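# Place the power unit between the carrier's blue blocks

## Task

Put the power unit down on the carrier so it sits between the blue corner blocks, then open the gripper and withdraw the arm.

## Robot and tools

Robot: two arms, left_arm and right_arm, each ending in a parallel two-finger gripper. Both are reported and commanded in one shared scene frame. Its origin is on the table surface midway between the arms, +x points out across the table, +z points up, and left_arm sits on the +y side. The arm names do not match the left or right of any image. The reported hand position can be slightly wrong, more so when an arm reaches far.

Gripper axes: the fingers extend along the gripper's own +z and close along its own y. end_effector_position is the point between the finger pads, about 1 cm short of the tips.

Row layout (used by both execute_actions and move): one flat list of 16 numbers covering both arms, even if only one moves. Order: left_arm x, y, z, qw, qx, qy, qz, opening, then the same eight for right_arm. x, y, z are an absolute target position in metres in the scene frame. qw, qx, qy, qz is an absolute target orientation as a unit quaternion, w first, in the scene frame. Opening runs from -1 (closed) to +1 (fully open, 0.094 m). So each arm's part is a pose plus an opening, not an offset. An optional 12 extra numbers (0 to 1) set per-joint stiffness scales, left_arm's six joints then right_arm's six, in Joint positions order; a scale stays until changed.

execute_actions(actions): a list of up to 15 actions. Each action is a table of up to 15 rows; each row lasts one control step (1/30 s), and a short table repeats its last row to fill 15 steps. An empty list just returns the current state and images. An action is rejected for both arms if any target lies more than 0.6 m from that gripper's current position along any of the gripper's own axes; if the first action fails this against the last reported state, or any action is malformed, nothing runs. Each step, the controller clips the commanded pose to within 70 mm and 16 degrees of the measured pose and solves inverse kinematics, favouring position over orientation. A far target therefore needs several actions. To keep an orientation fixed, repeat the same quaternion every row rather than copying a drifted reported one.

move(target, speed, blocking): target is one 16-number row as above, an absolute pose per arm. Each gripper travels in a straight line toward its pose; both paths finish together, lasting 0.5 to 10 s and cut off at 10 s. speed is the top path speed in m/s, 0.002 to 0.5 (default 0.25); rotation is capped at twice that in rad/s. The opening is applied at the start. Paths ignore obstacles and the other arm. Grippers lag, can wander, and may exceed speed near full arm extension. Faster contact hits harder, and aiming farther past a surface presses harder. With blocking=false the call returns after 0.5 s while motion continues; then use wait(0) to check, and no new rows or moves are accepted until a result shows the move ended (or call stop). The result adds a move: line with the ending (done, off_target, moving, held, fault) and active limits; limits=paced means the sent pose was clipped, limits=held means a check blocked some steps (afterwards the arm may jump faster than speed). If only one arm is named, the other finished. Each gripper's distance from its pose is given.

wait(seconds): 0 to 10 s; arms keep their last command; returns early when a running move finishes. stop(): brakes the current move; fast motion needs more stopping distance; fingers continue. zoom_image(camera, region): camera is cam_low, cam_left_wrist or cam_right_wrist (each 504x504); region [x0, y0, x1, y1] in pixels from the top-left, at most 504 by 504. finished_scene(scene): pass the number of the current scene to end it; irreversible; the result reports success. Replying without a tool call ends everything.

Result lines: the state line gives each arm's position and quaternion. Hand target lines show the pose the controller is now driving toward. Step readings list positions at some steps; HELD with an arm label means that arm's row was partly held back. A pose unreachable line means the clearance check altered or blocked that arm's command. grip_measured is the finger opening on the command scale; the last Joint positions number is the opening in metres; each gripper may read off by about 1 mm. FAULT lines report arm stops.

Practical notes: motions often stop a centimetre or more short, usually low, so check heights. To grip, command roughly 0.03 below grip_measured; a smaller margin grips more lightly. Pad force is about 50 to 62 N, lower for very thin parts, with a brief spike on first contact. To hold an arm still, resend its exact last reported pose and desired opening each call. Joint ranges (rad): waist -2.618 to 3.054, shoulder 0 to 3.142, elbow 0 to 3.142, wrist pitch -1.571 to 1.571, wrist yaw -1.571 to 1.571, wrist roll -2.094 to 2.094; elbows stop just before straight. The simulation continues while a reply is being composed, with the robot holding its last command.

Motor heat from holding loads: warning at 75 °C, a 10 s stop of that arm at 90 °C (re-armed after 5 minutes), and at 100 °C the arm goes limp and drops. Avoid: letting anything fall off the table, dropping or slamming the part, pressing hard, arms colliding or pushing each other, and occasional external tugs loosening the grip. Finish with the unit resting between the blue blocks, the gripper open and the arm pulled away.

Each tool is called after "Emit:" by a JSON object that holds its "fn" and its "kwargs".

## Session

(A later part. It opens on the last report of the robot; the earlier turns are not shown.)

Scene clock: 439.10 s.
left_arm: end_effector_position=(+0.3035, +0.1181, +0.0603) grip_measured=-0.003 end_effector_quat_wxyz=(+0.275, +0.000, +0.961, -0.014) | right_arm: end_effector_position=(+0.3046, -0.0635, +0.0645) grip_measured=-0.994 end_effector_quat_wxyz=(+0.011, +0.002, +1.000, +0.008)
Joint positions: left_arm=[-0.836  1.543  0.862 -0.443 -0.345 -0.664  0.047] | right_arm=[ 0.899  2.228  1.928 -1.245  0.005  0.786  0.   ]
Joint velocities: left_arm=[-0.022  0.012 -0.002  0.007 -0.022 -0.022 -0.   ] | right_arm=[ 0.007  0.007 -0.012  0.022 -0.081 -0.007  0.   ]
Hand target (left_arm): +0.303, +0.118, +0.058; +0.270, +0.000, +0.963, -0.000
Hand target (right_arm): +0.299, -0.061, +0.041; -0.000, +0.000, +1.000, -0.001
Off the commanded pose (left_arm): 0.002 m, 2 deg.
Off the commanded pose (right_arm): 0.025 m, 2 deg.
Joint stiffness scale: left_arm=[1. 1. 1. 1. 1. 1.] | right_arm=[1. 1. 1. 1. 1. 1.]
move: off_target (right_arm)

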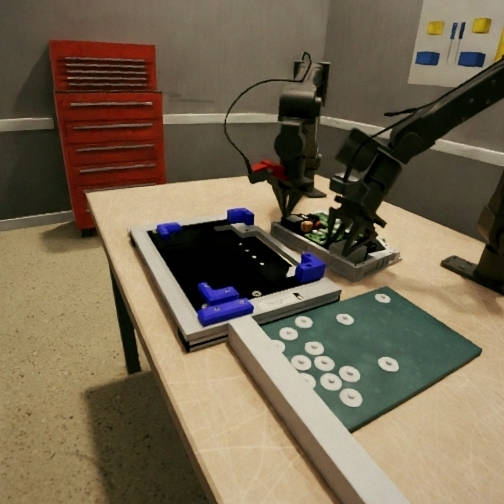

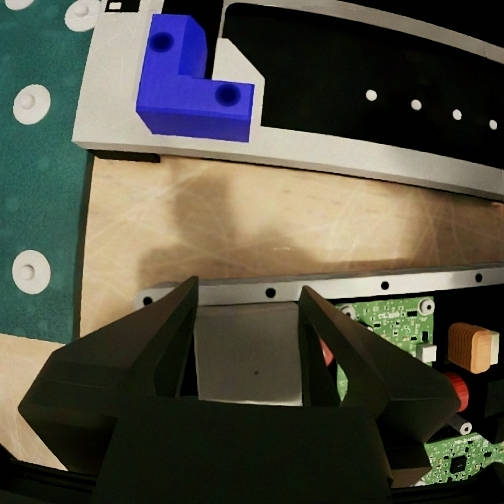

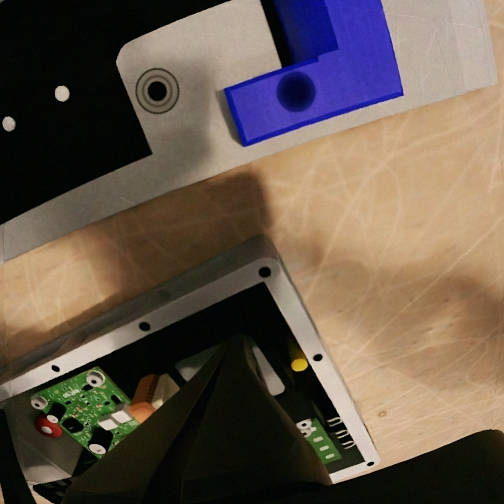

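Emit:
{"fn": "move", "kwargs": {"target": [0.303,0.118,0.058,0.27,0,0.963,0,-0.4,0.30,-0.06,0.085,0,0,1,0,0.12], "speed": 0.04}}

Emit:
{"fn": "move", "kwargs": {"target": [0.303,0.118,0.058,0.27,0,0.963,0,-0.4,0.30,-0.06,0.04,0,0,1,0,0.12], "speed": 0.03}}

Emit:
{"fn": "move", "kwargs": {"target": [0.303,0.118,0.058,0.27,0,0.963,0,-0.4,0.302,-0.062,0.048,0,0,1,0,-0.4], "speed": 0.03}}

Scene clock: 449.97 s.
left_arm: end_effector_position=(+0.3035, +0.1181, +0.0603) grip_measured=-0.003 end_effector_quat_wxyz=(+0.275, +0.000, +0.961, -0.014) | right_arm: end_effector_position=(+0.3042, -0.0639, +0.0870) grip_measured=+0.118 end_effector_quat_wxyz=(+0.006, +0.003, +1.000, +0.003)
Joint positions: left_arm=[-0.836  1.543  0.862 -0.443 -0.345 -0.664  0.047] | right_arm=[ 0.899  2.24   2.038 -1.356  0.005  0.787  0.053]
Joint velocities: left_arm=[-0.007 -0.007  0.017 -0.022  0.125 -0.007  0.   ] | right_arm=[-0.017  0.002 -0.002  0.007 -0.037 -0.022 -0.   ]
Hand target (left_arm): +0.303, +0.118, +0.058; +0.270, +0.000, +0.963, -0.000
Hand target (right_arm): +0.300, -0.060, +0.085; +0.000, +0.000, +1.000, +0.000
Off the commanded pose (left_arm): 0.002 m, 2 deg.
Off the commanded pose (right_arm): 0.006 m, 1 deg.
Joint stiffness scale: left_arm=[1. 1. 1. 1. 1. 1.] | right_arm=[1. 1. 1. 1. 1. 1.]
move: done

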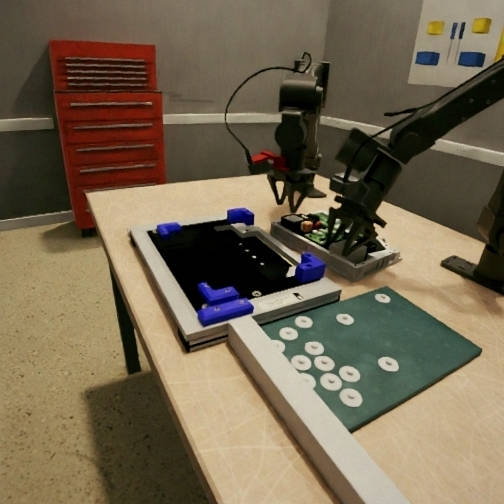

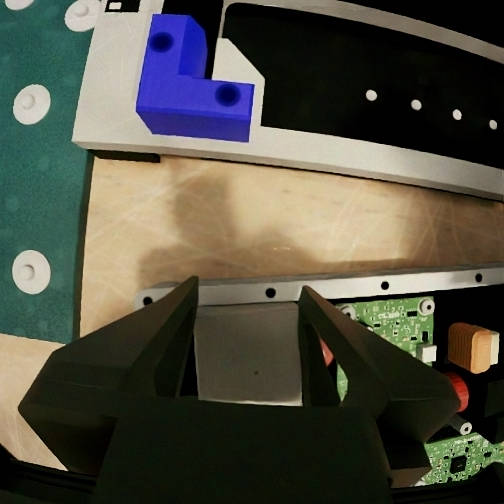

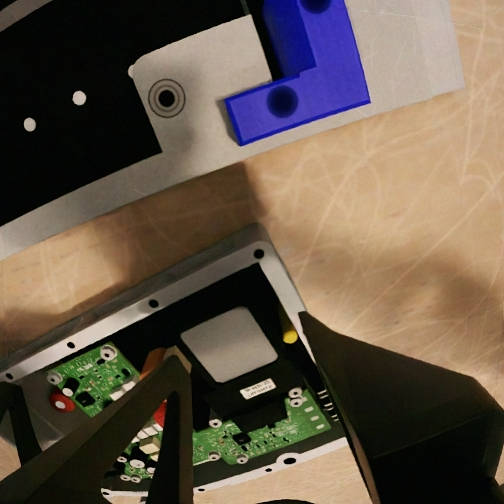

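Scene clock: 451.77 s.
left_arm: end_effector_position=(+0.3035, +0.1181, +0.0603) grip_measured=-0.003 end_effector_quat_wxyz=(+0.275, +0.000, +0.961, -0.014) | right_arm: end_effector_position=(+0.3051, -0.0627, +0.0645) grip_measured=+0.118 end_effector_quat_wxyz=(+0.012, +0.003, +1.000, +0.010)
Joint positions: left_arm=[-0.836  1.543  0.862 -0.443 -0.345 -0.664  0.047] | right_arm=[ 0.899  2.227  1.928 -1.24   0.004  0.787  0.053]
Joint velocities: left_arm=[-0.007 -0.007  0.012 -0.007 -0.051  0.007  0.   ] | right_arm=[-0.002  0.002 -0.007  0.095 -0.022 -0.007 -0.   ]
Hand target (left_arm): +0.303, +0.118, +0.058; +0.270, +0.000, +0.963, -0.000
Hand target (right_arm): +0.299, -0.061, +0.041; -0.000, +0.000, +1.000, -0.000
Off the commanded pose (left_arm): 0.002 m, 2 deg.
Off the commanded pose (right_arm): 0.025 m, 2 deg.
Joint stiffness scale: left_arm=[1. 1. 1. 1. 1. 1.] | right_arm=[1. 1. 1. 1. 1. 1.]
move: off_target (right_arm)

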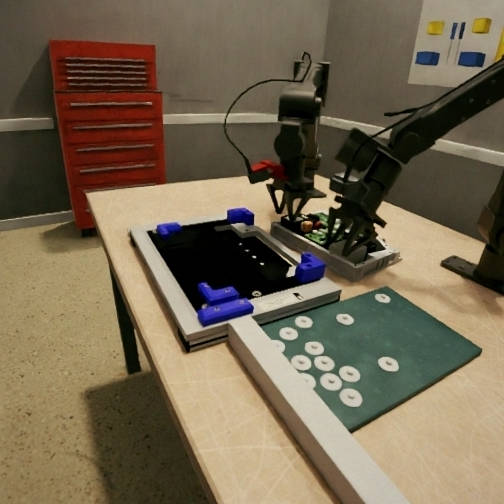

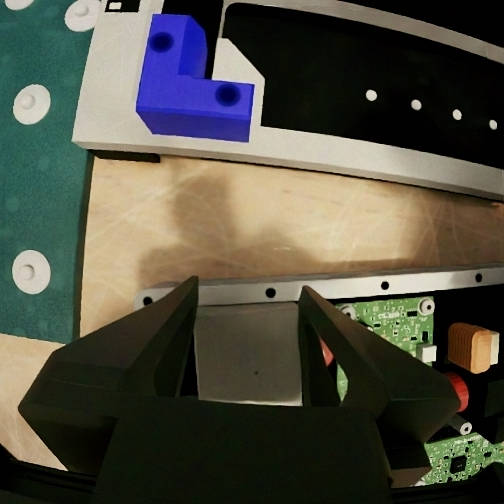

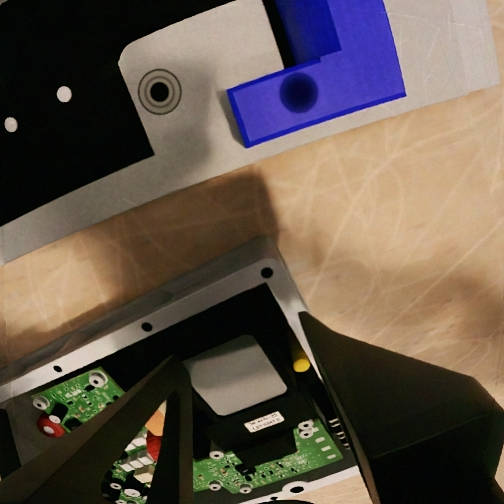

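Scene clock: 452.57 s.
left_arm: end_effector_position=(+0.3035, +0.1181, +0.0603) grip_measured=-0.003 end_effector_quat_wxyz=(+0.275, +0.000, +0.961, -0.014) | right_arm: end_effector_position=(+0.3057, -0.0600, +0.0653) grip_measured=-0.398 end_effector_quat_wxyz=(+0.013, +0.003, +1.000, +0.016)
Joint positions: left_arm=[-0.836  1.543  0.862 -0.443 -0.345 -0.664  0.047] | right_arm=[ 0.899  2.225  1.928 -1.231 -0.004  0.787  0.028]
Joint velocities: left_arm=[-0.007 -0.002 -0.002 -0.037 -0.037 -0.037  0.   ] | right_arm=[-0.007  0.017 -0.012 -0.007 -0.022  0.022 -0.001]
Hand target (left_arm): +0.303, +0.118, +0.058; +0.270, +0.000, +0.963, -0.000
Hand target (right_arm): +0.302, -0.062, +0.048; -0.000, +0.000, +1.000, -0.000
Off the commanded pose (left_arm): 0.002 m, 2 deg.
Off the commanded pose (right_arm): 0.018 m, 2 deg.
Joint stiffness scale: left_arm=[1. 1. 1. 1. 1. 1.] | right_arm=[1. 1. 1. 1. 1. 1.]
move: off_target (right_arm)

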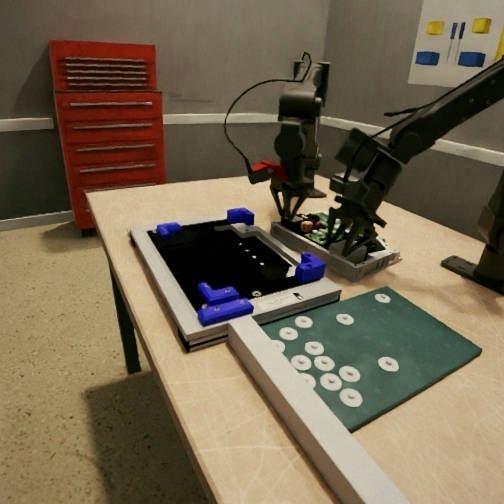

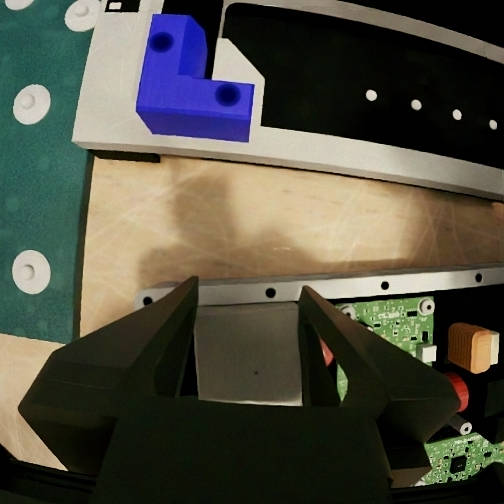

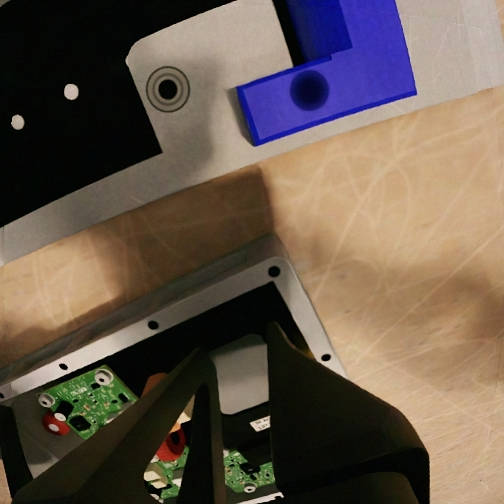

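Emit:
{"fn": "move", "kwargs": {"target": [0.303,0.118,0.058,0.27,0,0.963,0,-0.4,0.325,-0.058,0.088,0,0,1,0,0.02], "speed": 0.04}}

Emit:
{"fn": "move", "kwargs": {"target": [0.303,0.118,0.058,0.27,0,0.963,0,-0.4,0.325,-0.058,0.04,0,0,1,0,0.02], "speed": 0.03}}

Emit:
{"fn": "move", "kwargs": {"target": [0.303,0.118,0.058,0.27,0,0.963,0,-0.4,0.325,-0.058,0.048,0,0,1,0,-0.4], "speed": 0.03}}

Scene clock: 472.27 s.
left_arm: end_effector_position=(+0.3035, +0.1181, +0.0603) grip_measured=-0.003 end_effector_quat_wxyz=(+0.275, +0.000, +0.961, -0.014) | right_arm: end_effector_position=(+0.3220, -0.0543, +0.0915) grip_measured=+0.018 end_effector_quat_wxyz=(+0.004, -0.001, +1.000, +0.007)
Joint positions: left_arm=[-0.836  1.543  0.862 -0.443 -0.345 -0.664  0.047] | right_arm=[ 0.883  2.343  2.232 -1.443 -0.004  0.764  0.048]
Joint velocities: left_arm=[-0.007 -0.002  0.002  0.007  0.007  0.022 -0.   ] | right_arm=[ 0.007 -0.002 -0.002 -0.007 -0.095  0.007 -0.001]
Hand target (left_arm): +0.303, +0.118, +0.058; +0.270, +0.000, +0.963, -0.000
Hand target (right_arm): +0.325, -0.058, +0.088; +0.000, +0.000, +1.000, +0.001
Off the commanded pose (left_arm): 0.002 m, 2 deg.
Off the commanded pose (right_arm): 0.006 m, 1 deg.
Joint stiffness scale: left_arm=[1. 1. 1. 1. 1. 1.] | right_arm=[1. 1. 1. 1. 1. 1.]
move: done

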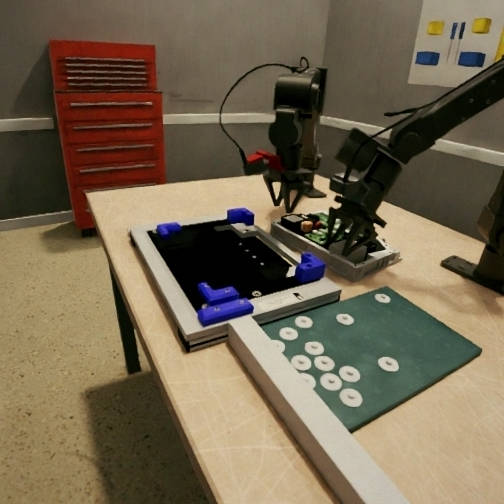

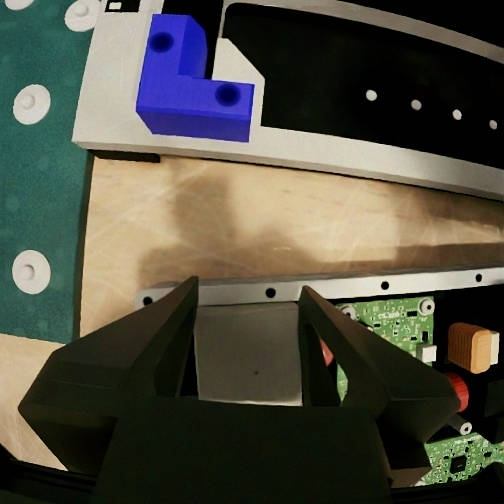

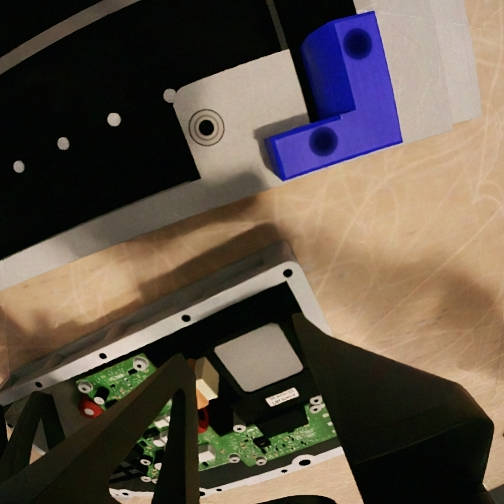

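Scene clock: 474.30 s.
left_arm: end_effector_position=(+0.3035, +0.1181, +0.0603) grip_measured=-0.003 end_effector_quat_wxyz=(+0.275, +0.000, +0.961, -0.014) | right_arm: end_effector_position=(+0.3235, -0.0528, +0.0488) grip_measured=+0.018 end_effector_quat_wxyz=(+0.005, -0.001, +1.000, +0.008)
Joint positions: left_arm=[-0.836  1.543  0.862 -0.443 -0.345 -0.664  0.047] | right_arm=[ 0.883  2.343  2.062 -1.272 -0.004  0.763  0.048]
Joint velocities: left_arm=[ 0.002 -0.002 -0.002  0.037  0.051 -0.022  0.001] | right_arm=[-0.002 -0.007  0.007  0.007 -0.022  0.051 -0.001]
Hand target (left_arm): +0.303, +0.118, +0.058; +0.270, +0.000, +0.963, -0.000
Hand target (right_arm): +0.325, -0.058, +0.040; -0.000, +0.000, +1.000, +0.000
Off the commanded pose (left_arm): 0.002 m, 2 deg.
Off the commanded pose (right_arm): 0.010 m, 1 deg.
Joint stiffness scale: left_arm=[1. 1. 1. 1. 1. 1.] | right_arm=[1. 1. 1. 1. 1. 1.]
move: done

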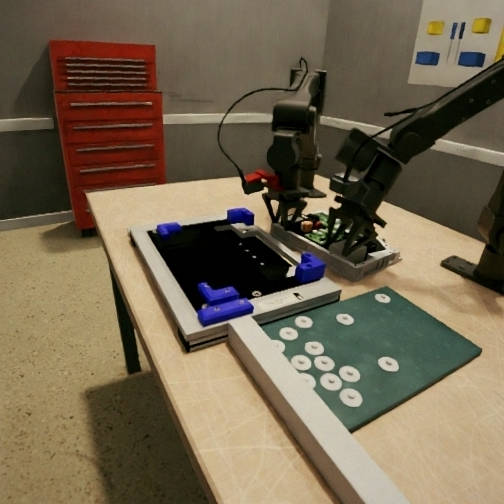

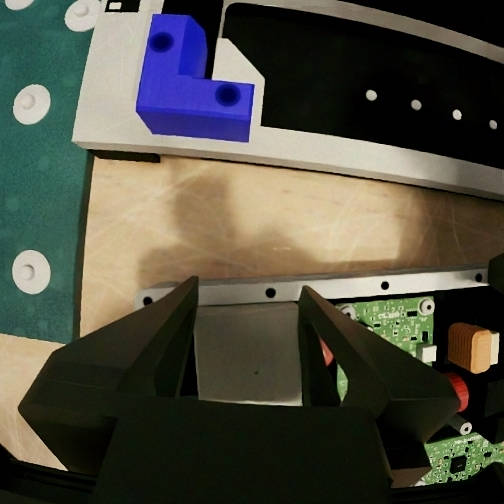

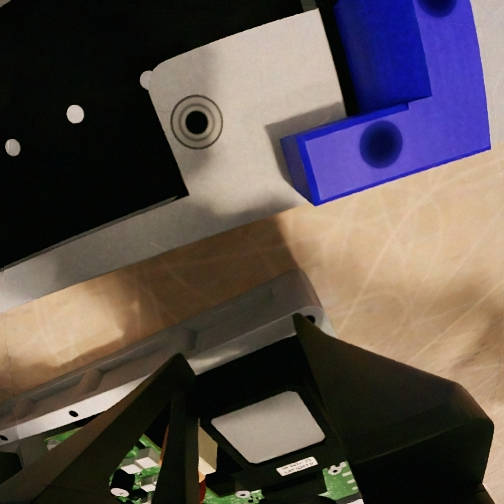

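Scene clock: 475.00 s.
left_arm: end_effector_position=(+0.3036, +0.1177, +0.0603) grip_measured=-0.003 end_effector_quat_wxyz=(+0.275, +0.001, +0.961, -0.014) | right_arm: end_effector_position=(+0.3262, -0.0539, +0.0488) grip_measured=-0.398 end_effector_quat_wxyz=(+0.009, -0.001, +1.000, +0.006)
Joint positions: left_arm=[-0.836  1.543  0.862 -0.442 -0.344 -0.662  0.047] | right_arm=[ 0.88   2.343  2.062 -1.267  0.004  0.762  0.028]
Joint velocities: left_arm=[-0.002 -0.012  0.017  0.022 -0.051 -0.037 -0.   ] | right_arm=[ 0.002  0.002  0.002 -0.022  0.007 -0.037  0.001]
Hand target (left_arm): +0.303, +0.118, +0.058; +0.270, +0.000, +0.963, -0.000
Hand target (right_arm): +0.325, -0.058, +0.048; +0.000, +0.000, +1.000, +0.000
Off the commanded pose (left_arm): 0.002 m, 2 deg.
Off the commanded pose (right_arm): 0.004 m, 1 deg.
Joint stiffness scale: left_arm=[1. 1. 1. 1. 1. 1.] | right_arm=[1. 1. 1. 1. 1. 1.]
move: done

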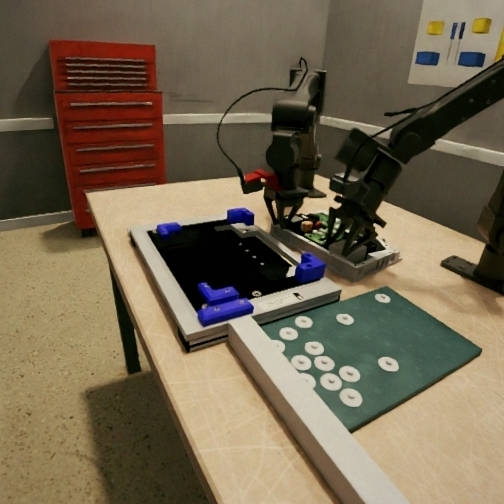

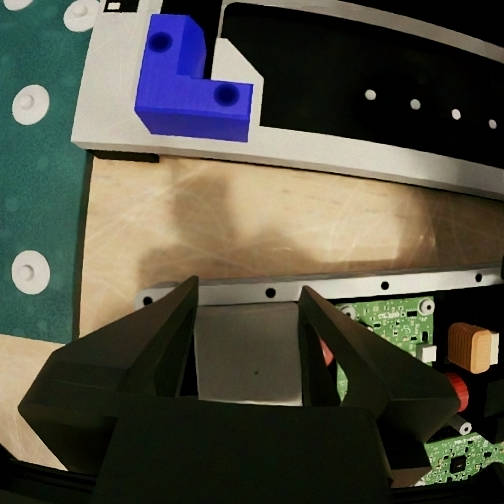

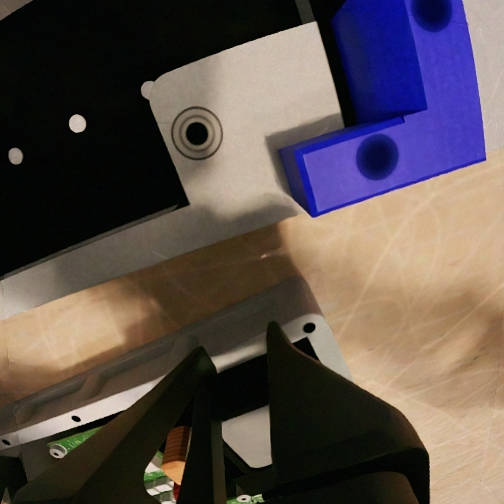

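Emit:
{"fn": "move", "kwargs": {"target": [0.303,0.118,0.058,0.27,0,0.963,0,-0.4,0.325,-0.058,0.05,0,0,1,0,0.06], "speed": 0.02}}

Emit:
{"fn": "move", "kwargs": {"target": [0.303,0.118,0.058,0.27,0,0.963,0,-0.4,0.305,-0.058,0.05,0,0,1,0,0.06], "speed": 0.01}}

Emit:
{"fn": "move", "kwargs": {"target": [0.303,0.118,0.058,0.27,0,0.963,0,-0.4,0.308,-0.057,0.05,0,0,1,0,-0.4], "speed": 0.01}}

Scene clock: 490.40 s.
left_arm: end_effector_position=(+0.3036, +0.1177, +0.0603) grip_measured=-0.003 end_effector_quat_wxyz=(+0.275, +0.001, +0.961, -0.014) | right_arm: end_effector_position=(+0.3245, -0.0554, +0.0488) grip_measured=+0.058 end_effector_quat_wxyz=(+0.006, -0.001, +1.000, +0.003)
Joint positions: left_arm=[-0.836  1.543  0.862 -0.442 -0.344 -0.662  0.047] | right_arm=[ 0.88   2.343  2.062 -1.276  0.003  0.761  0.05 ]
Joint velocities: left_arm=[ 0.002 -0.012  0.002  0.022  0.022  0.007 -0.001] | right_arm=[-0.022 -0.007  0.002  0.022 -0.037  0.022 -0.   ]
Hand target (left_arm): +0.303, +0.118, +0.058; +0.270, +0.000, +0.963, -0.000
Hand target (right_arm): +0.325, -0.058, +0.050; +0.000, +0.000, +1.000, +0.000
Off the commanded pose (left_arm): 0.002 m, 2 deg.
Off the commanded pose (right_arm): 0.003 m, 1 deg.
Joint stiffness scale: left_arm=[1. 1. 1. 1. 1. 1.] | right_arm=[1. 1. 1. 1. 1. 1.]
move: done

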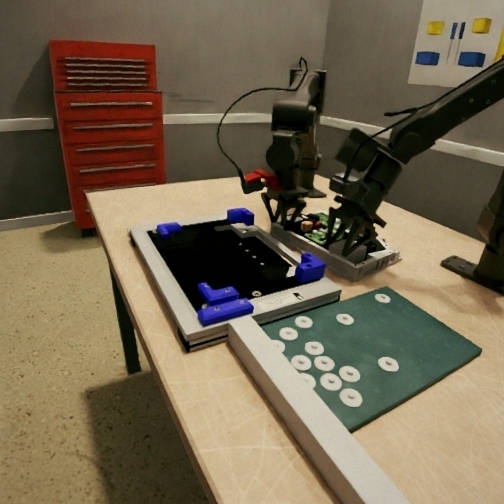

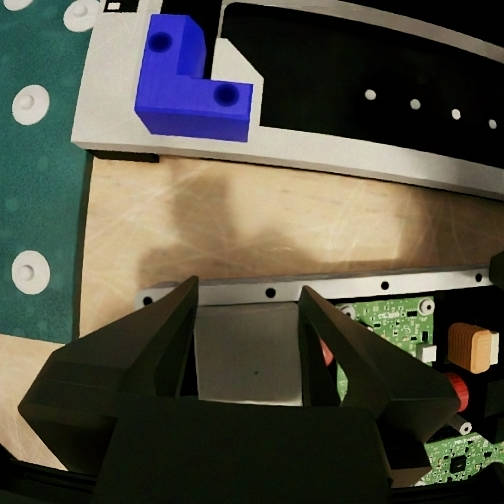

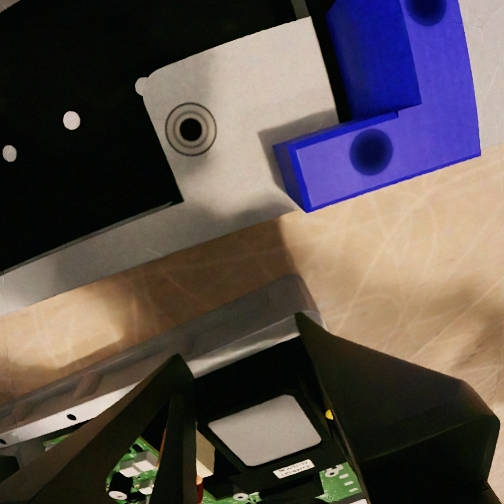

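Scene clock: 492.60 s.
left_arm: end_effector_position=(+0.3036, +0.1177, +0.0603) grip_measured=-0.003 end_effector_quat_wxyz=(+0.275, +0.001, +0.961, -0.014) | right_arm: end_effector_position=(+0.3181, -0.0538, +0.0486) grip_measured=+0.058 end_effector_quat_wxyz=(+0.014, +0.005, +1.000, +0.011)
Joint positions: left_arm=[-0.836  1.543  0.862 -0.442 -0.343 -0.662  0.047] | right_arm=[ 0.893  2.299  1.985 -1.221  0.003  0.786  0.05 ]
Joint velocities: left_arm=[-0.017 -0.007 -0.022  0.022  0.051  0.095  0.   ] | right_arm=[-0.022 -0.002  0.007 -0.022 -0.022  0.081 -0.001]
Hand target (left_arm): +0.303, +0.118, +0.058; +0.270, +0.000, +0.963, -0.001
Hand target (right_arm): +0.305, -0.058, +0.050; -0.000, +0.000, +1.000, -0.000
Off the commanded pose (left_arm): 0.002 m, 2 deg.
Off the commanded pose (right_arm): 0.014 m, 2 deg.
Joint stiffness scale: left_arm=[1. 1. 1. 1. 1. 1.] | right_arm=[1. 1. 1. 1. 1. 1.]
move: off_target (right_arm)

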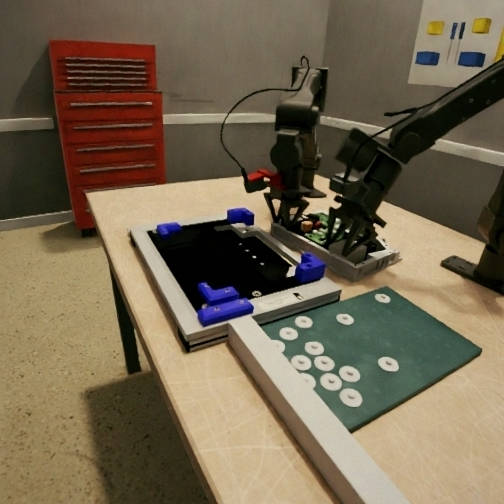

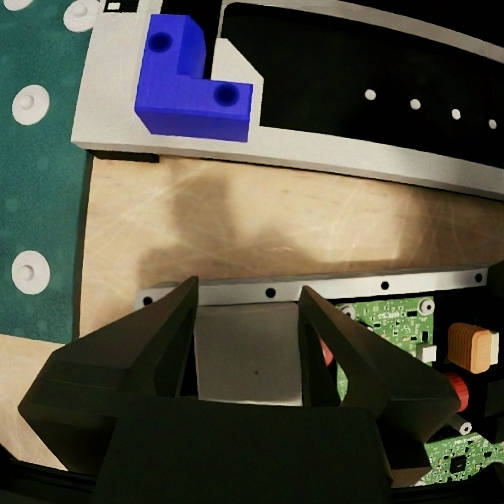

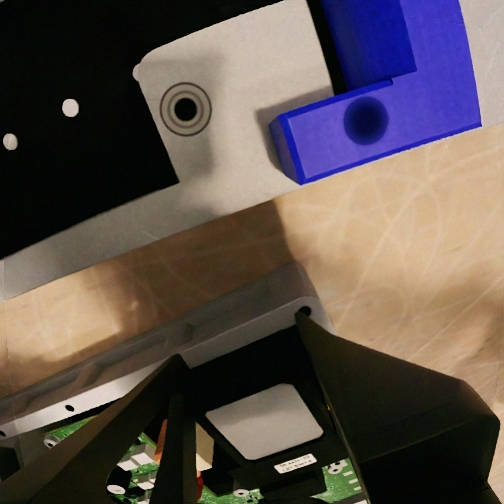

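Scene clock: 494.67 s.
left_arm: end_effector_position=(+0.3034, +0.1177, +0.0602) grip_measured=-0.003 end_effector_quat_wxyz=(+0.274, +0.002, +0.962, -0.014) | right_arm: end_effector_position=(+0.3236, -0.0565, +0.0515) grip_measured=-0.398 end_effector_quat_wxyz=(+0.022, +0.011, +1.000, +0.011)
Joint positions: left_arm=[-0.836  1.543  0.862 -0.442 -0.343 -0.662  0.047] | right_arm=[ 0.885  2.294  1.987 -1.217  0.016  0.79   0.028]
Joint velocities: left_arm=[-0.007  0.002  0.002  0.037 -0.007 -0.037 -0.001] | right_arm=[-0.002  0.007 -0.002 -0.007 -0.037 -0.022 -0.   ]
Hand target (left_arm): +0.303, +0.118, +0.058; +0.270, +0.000, +0.963, -0.000
Hand target (right_arm): +0.308, -0.057, +0.050; +0.000, +0.000, +1.000, +0.000
Off the commanded pose (left_arm): 0.002 m, 2 deg.
Off the commanded pose (right_arm): 0.016 m, 3 deg.
Joint stiffness scale: left_arm=[1. 1. 1. 1. 1. 1.] | right_arm=[1. 1. 1. 1. 1. 1.]
move: off_target (right_arm)

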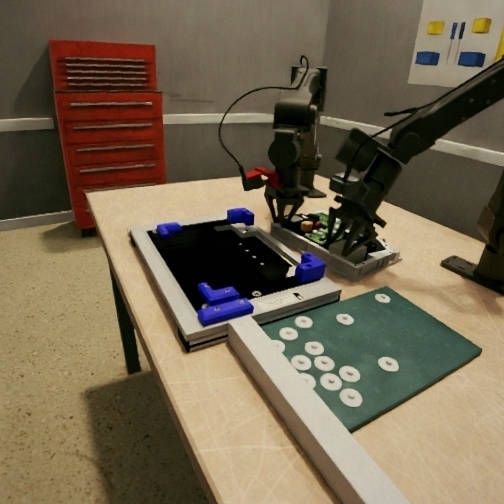

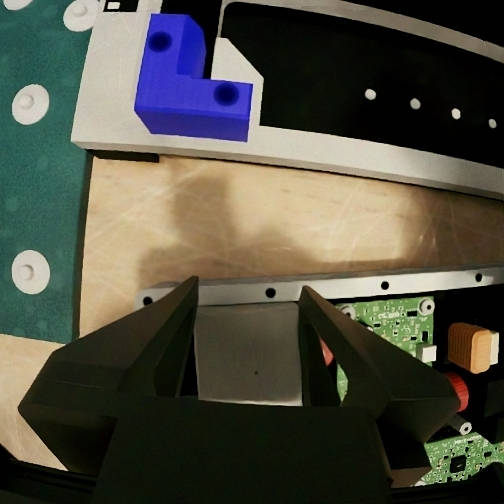

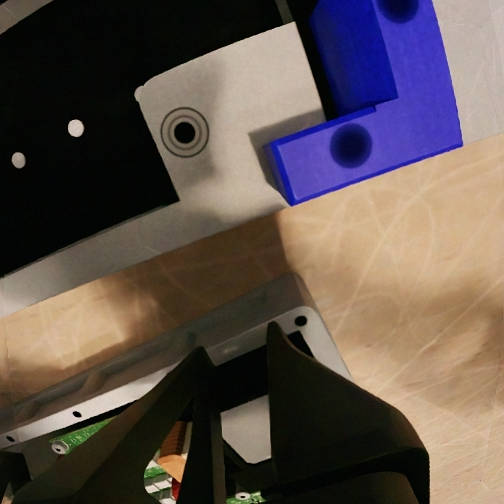

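Emit:
{"fn": "move", "kwargs": {"target": [0.303,0.118,0.058,0.27,0,0.963,0,-0.4,0.325,-0.057,0.09,0,0,1,0,0.03], "speed": 0.04}}

Emit:
{"fn": "move", "kwargs": {"target": [0.303,0.118,0.058,0.27,0,0.963,0,-0.4,0.272,-0.057,0.088,0,0,1,0,0.03], "speed": 0.05}}

Emit:
{"fn": "move", "kwargs": {"target": [0.303,0.118,0.058,0.27,0,0.963,0,-0.4,0.272,-0.057,0.04,0,0,1,0,0.03], "speed": 0.03}}

Emit:
{"fn": "move", "kwargs": {"target": [0.303,0.118,0.058,0.27,0,0.963,0,-0.4,0.272,-0.057,0.05,0,0,1,0,-0.4], "speed": 0.02}}

Scene clock: 509.13 s.
left_arm: end_effector_position=(+0.3034, +0.1178, +0.0602) grip_measured=-0.003 end_effector_quat_wxyz=(+0.274, +0.002, +0.962, -0.014) | right_arm: end_effector_position=(+0.3232, -0.0544, +0.0933) grip_measured=+0.028 end_effector_quat_wxyz=(+0.008, -0.001, +1.000, +0.003)
Joint positions: left_arm=[-0.836  1.543  0.862 -0.443 -0.343 -0.662  0.047] | right_arm=[ 0.885  2.351  2.251 -1.456  0.006  0.766  0.048]
Joint velocities: left_arm=[-0.012 -0.007  0.002  0.037  0.022 -0.051 -0.   ] | right_arm=[ 0.002  0.007 -0.002 -0.081 -0.037 -0.095 -0.   ]
Hand target (left_arm): +0.303, +0.118, +0.058; +0.270, +0.000, +0.963, -0.000
Hand target (right_arm): +0.325, -0.057, +0.090; +0.000, +0.000, +1.000, +0.000
Off the commanded pose (left_arm): 0.002 m, 2 deg.
Off the commanded pose (right_arm): 0.005 m, 1 deg.
Joint stiffness scale: left_arm=[1. 1. 1. 1. 1. 1.] | right_arm=[1. 1. 1. 1. 1. 1.]
move: done

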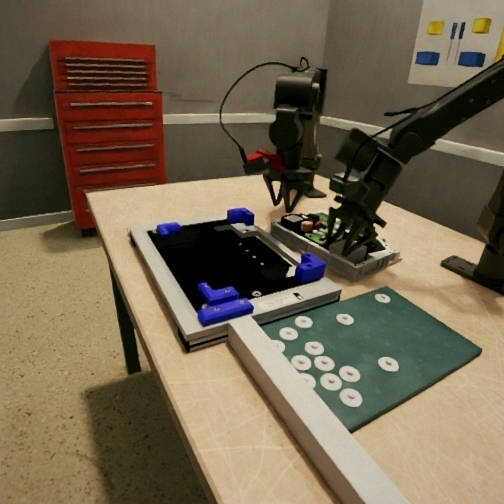

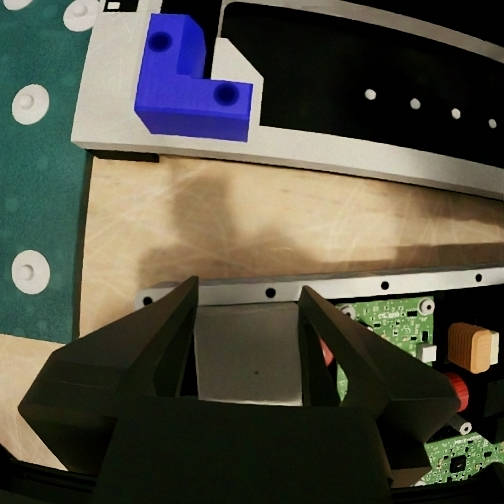

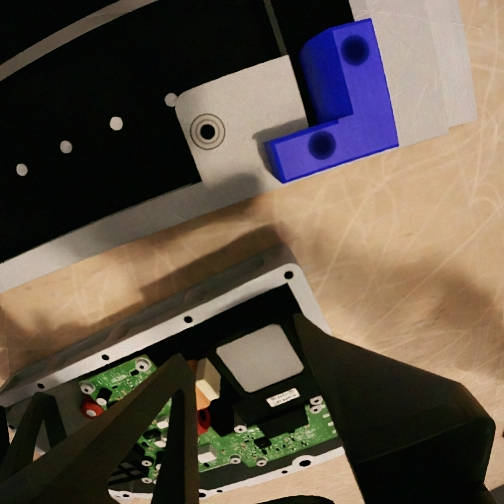

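Scene clock: 510.57 s.
left_arm: end_effector_position=(+0.3034, +0.1177, +0.0602) grip_measured=-0.003 end_effector_quat_wxyz=(+0.274, +0.002, +0.962, -0.014) | right_arm: end_effector_position=(+0.2754, -0.0584, +0.0841) grip_measured=+0.028 end_effector_quat_wxyz=(-0.003, +0.000, +1.000, -0.006)
Joint positions: left_arm=[-0.836  1.543  0.862 -0.442 -0.343 -0.662  0.047] | right_arm=[ 0.956  2.194  1.952 -1.342  0.004  0.839  0.048]
Joint velocities: left_arm=[-0.007 -0.007  0.002  0.007  0.007  0.007 -0.   ] | right_arm=[-0.002  0.007  0.012  0.022 -0.007 -0.022  0.   ]
Hand target (left_arm): +0.303, +0.118, +0.058; +0.270, +0.000, +0.963, -0.001
Hand target (right_arm): +0.272, -0.057, +0.088; -0.001, +0.000, +1.000, -0.001
Off the commanded pose (left_arm): 0.002 m, 2 deg.
Off the commanded pose (right_arm): 0.005 m, 1 deg.
Joint stiffness scale: left_arm=[1. 1. 1. 1. 1. 1.] | right_arm=[1. 1. 1. 1. 1. 1.]
move: done

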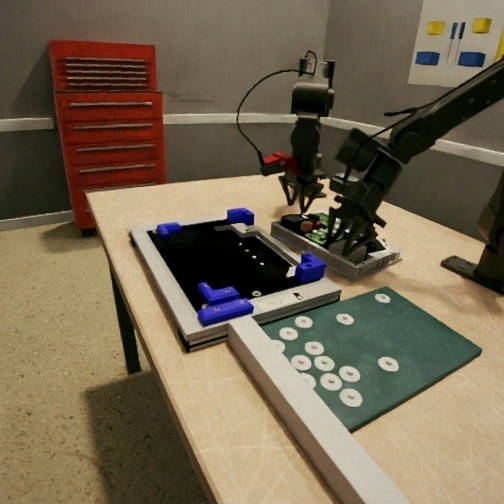

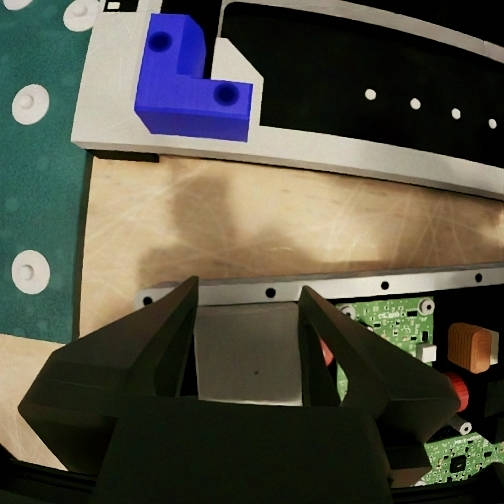

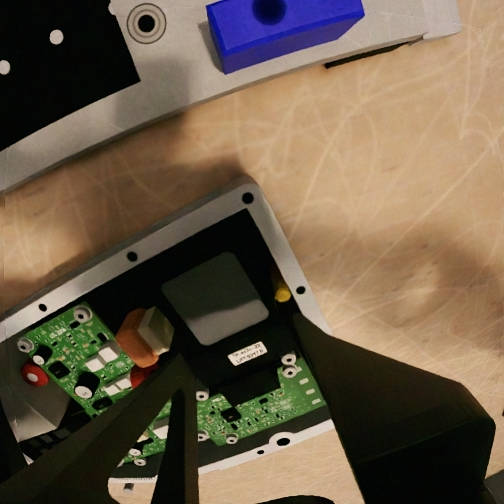

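Scene clock: 512.27 s.
left_arm: end_effector_position=(+0.3034, +0.1178, +0.0602) grip_measured=-0.003 end_effector_quat_wxyz=(+0.274, +0.002, +0.962, -0.014) | right_arm: end_effector_position=(+0.2750, -0.0588, +0.0640) grip_measured=+0.028 end_effector_quat_wxyz=(+0.010, +0.000, +1.000, +0.008)
Joint positions: left_arm=[-0.836  1.543  0.862 -0.443 -0.343 -0.662  0.047] | right_arm=[ 0.956  2.155  1.809 -1.2    0.004  0.839  0.048]
Joint velocities: left_arm=[ 0.007 -0.007  0.012 -0.066  0.022  0.022 -0.001] | right_arm=[-0.002 -0.012  0.002  0.051  0.007 -0.007 -0.   ]
Hand target (left_arm): +0.303, +0.118, +0.058; +0.270, +0.000, +0.963, -0.000
Hand target (right_arm): +0.271, -0.058, +0.041; -0.000, -0.000, +1.000, -0.000
Off the commanded pose (left_arm): 0.002 m, 2 deg.
Off the commanded pose (right_arm): 0.024 m, 1 deg.
Joint stiffness scale: left_arm=[1. 1. 1. 1. 1. 1.] | right_arm=[1. 1. 1. 1. 1. 1.]
move: off_target (right_arm)

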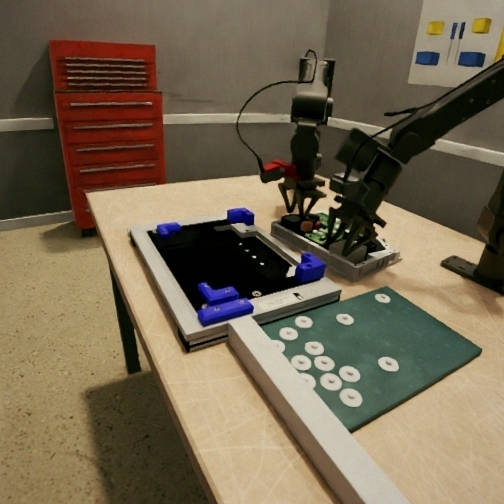

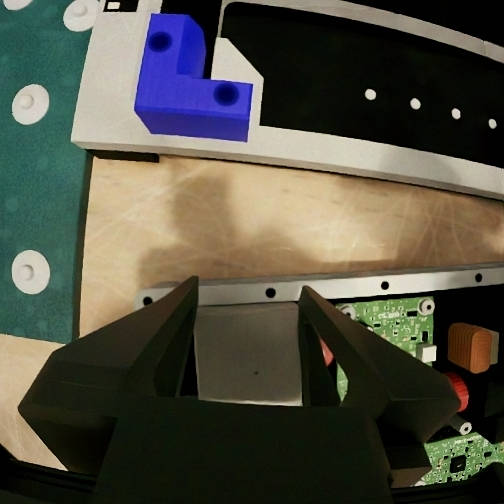

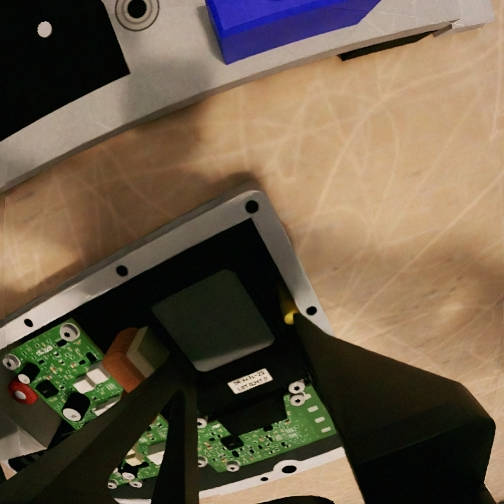

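Scene clock: 513.23 s.
left_arm: end_effector_position=(+0.3034, +0.1177, +0.0602) grip_measured=-0.003 end_effector_quat_wxyz=(+0.274, +0.002, +0.962, -0.014) | right_arm: end_effector_position=(+0.2750, -0.0586, +0.0649) grip_measured=-0.398 end_effector_quat_wxyz=(+0.010, +0.000, +1.000, +0.009)
Joint positions: left_arm=[-0.836  1.543  0.862 -0.442 -0.343 -0.662  0.047] | right_arm=[ 0.956  2.152  1.809 -1.2    0.003  0.839  0.028]
Joint velocities: left_arm=[-0.002  0.012 -0.012  0.022  0.022 -0.051  0.   ] | right_arm=[ 0.007 -0.007 -0.002  0.022 -0.022  0.037 -0.   ]
Hand target (left_arm): +0.303, +0.118, +0.058; +0.270, +0.000, +0.963, -0.001
Hand target (right_arm): +0.272, -0.057, +0.050; -0.000, +0.000, +1.000, -0.000
Off the commanded pose (left_arm): 0.002 m, 2 deg.
Off the commanded pose (right_arm): 0.015 m, 2 deg.
Joint stiffness scale: left_arm=[1. 1. 1. 1. 1. 1.] | right_arm=[1. 1. 1. 1. 1. 1.]
move: off_target (right_arm)

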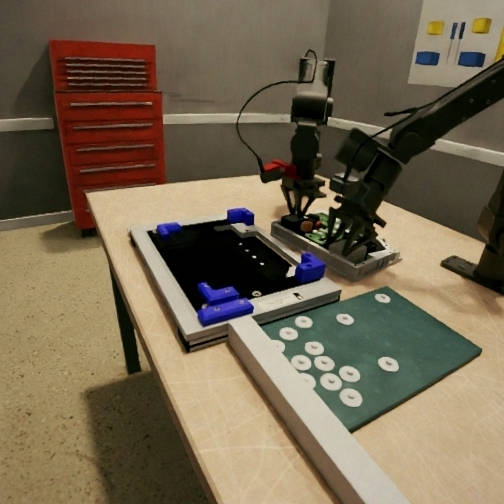

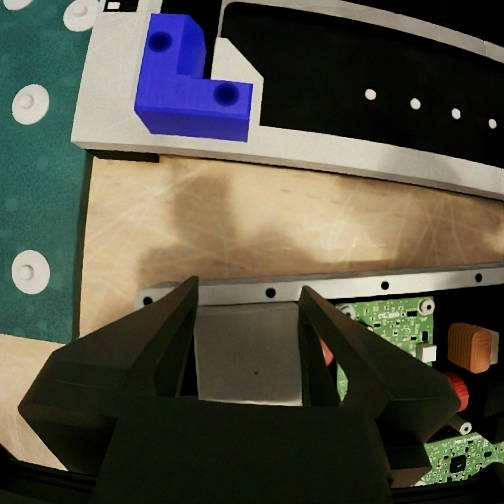

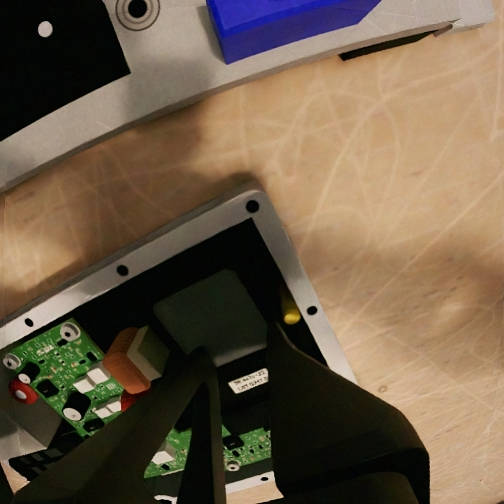

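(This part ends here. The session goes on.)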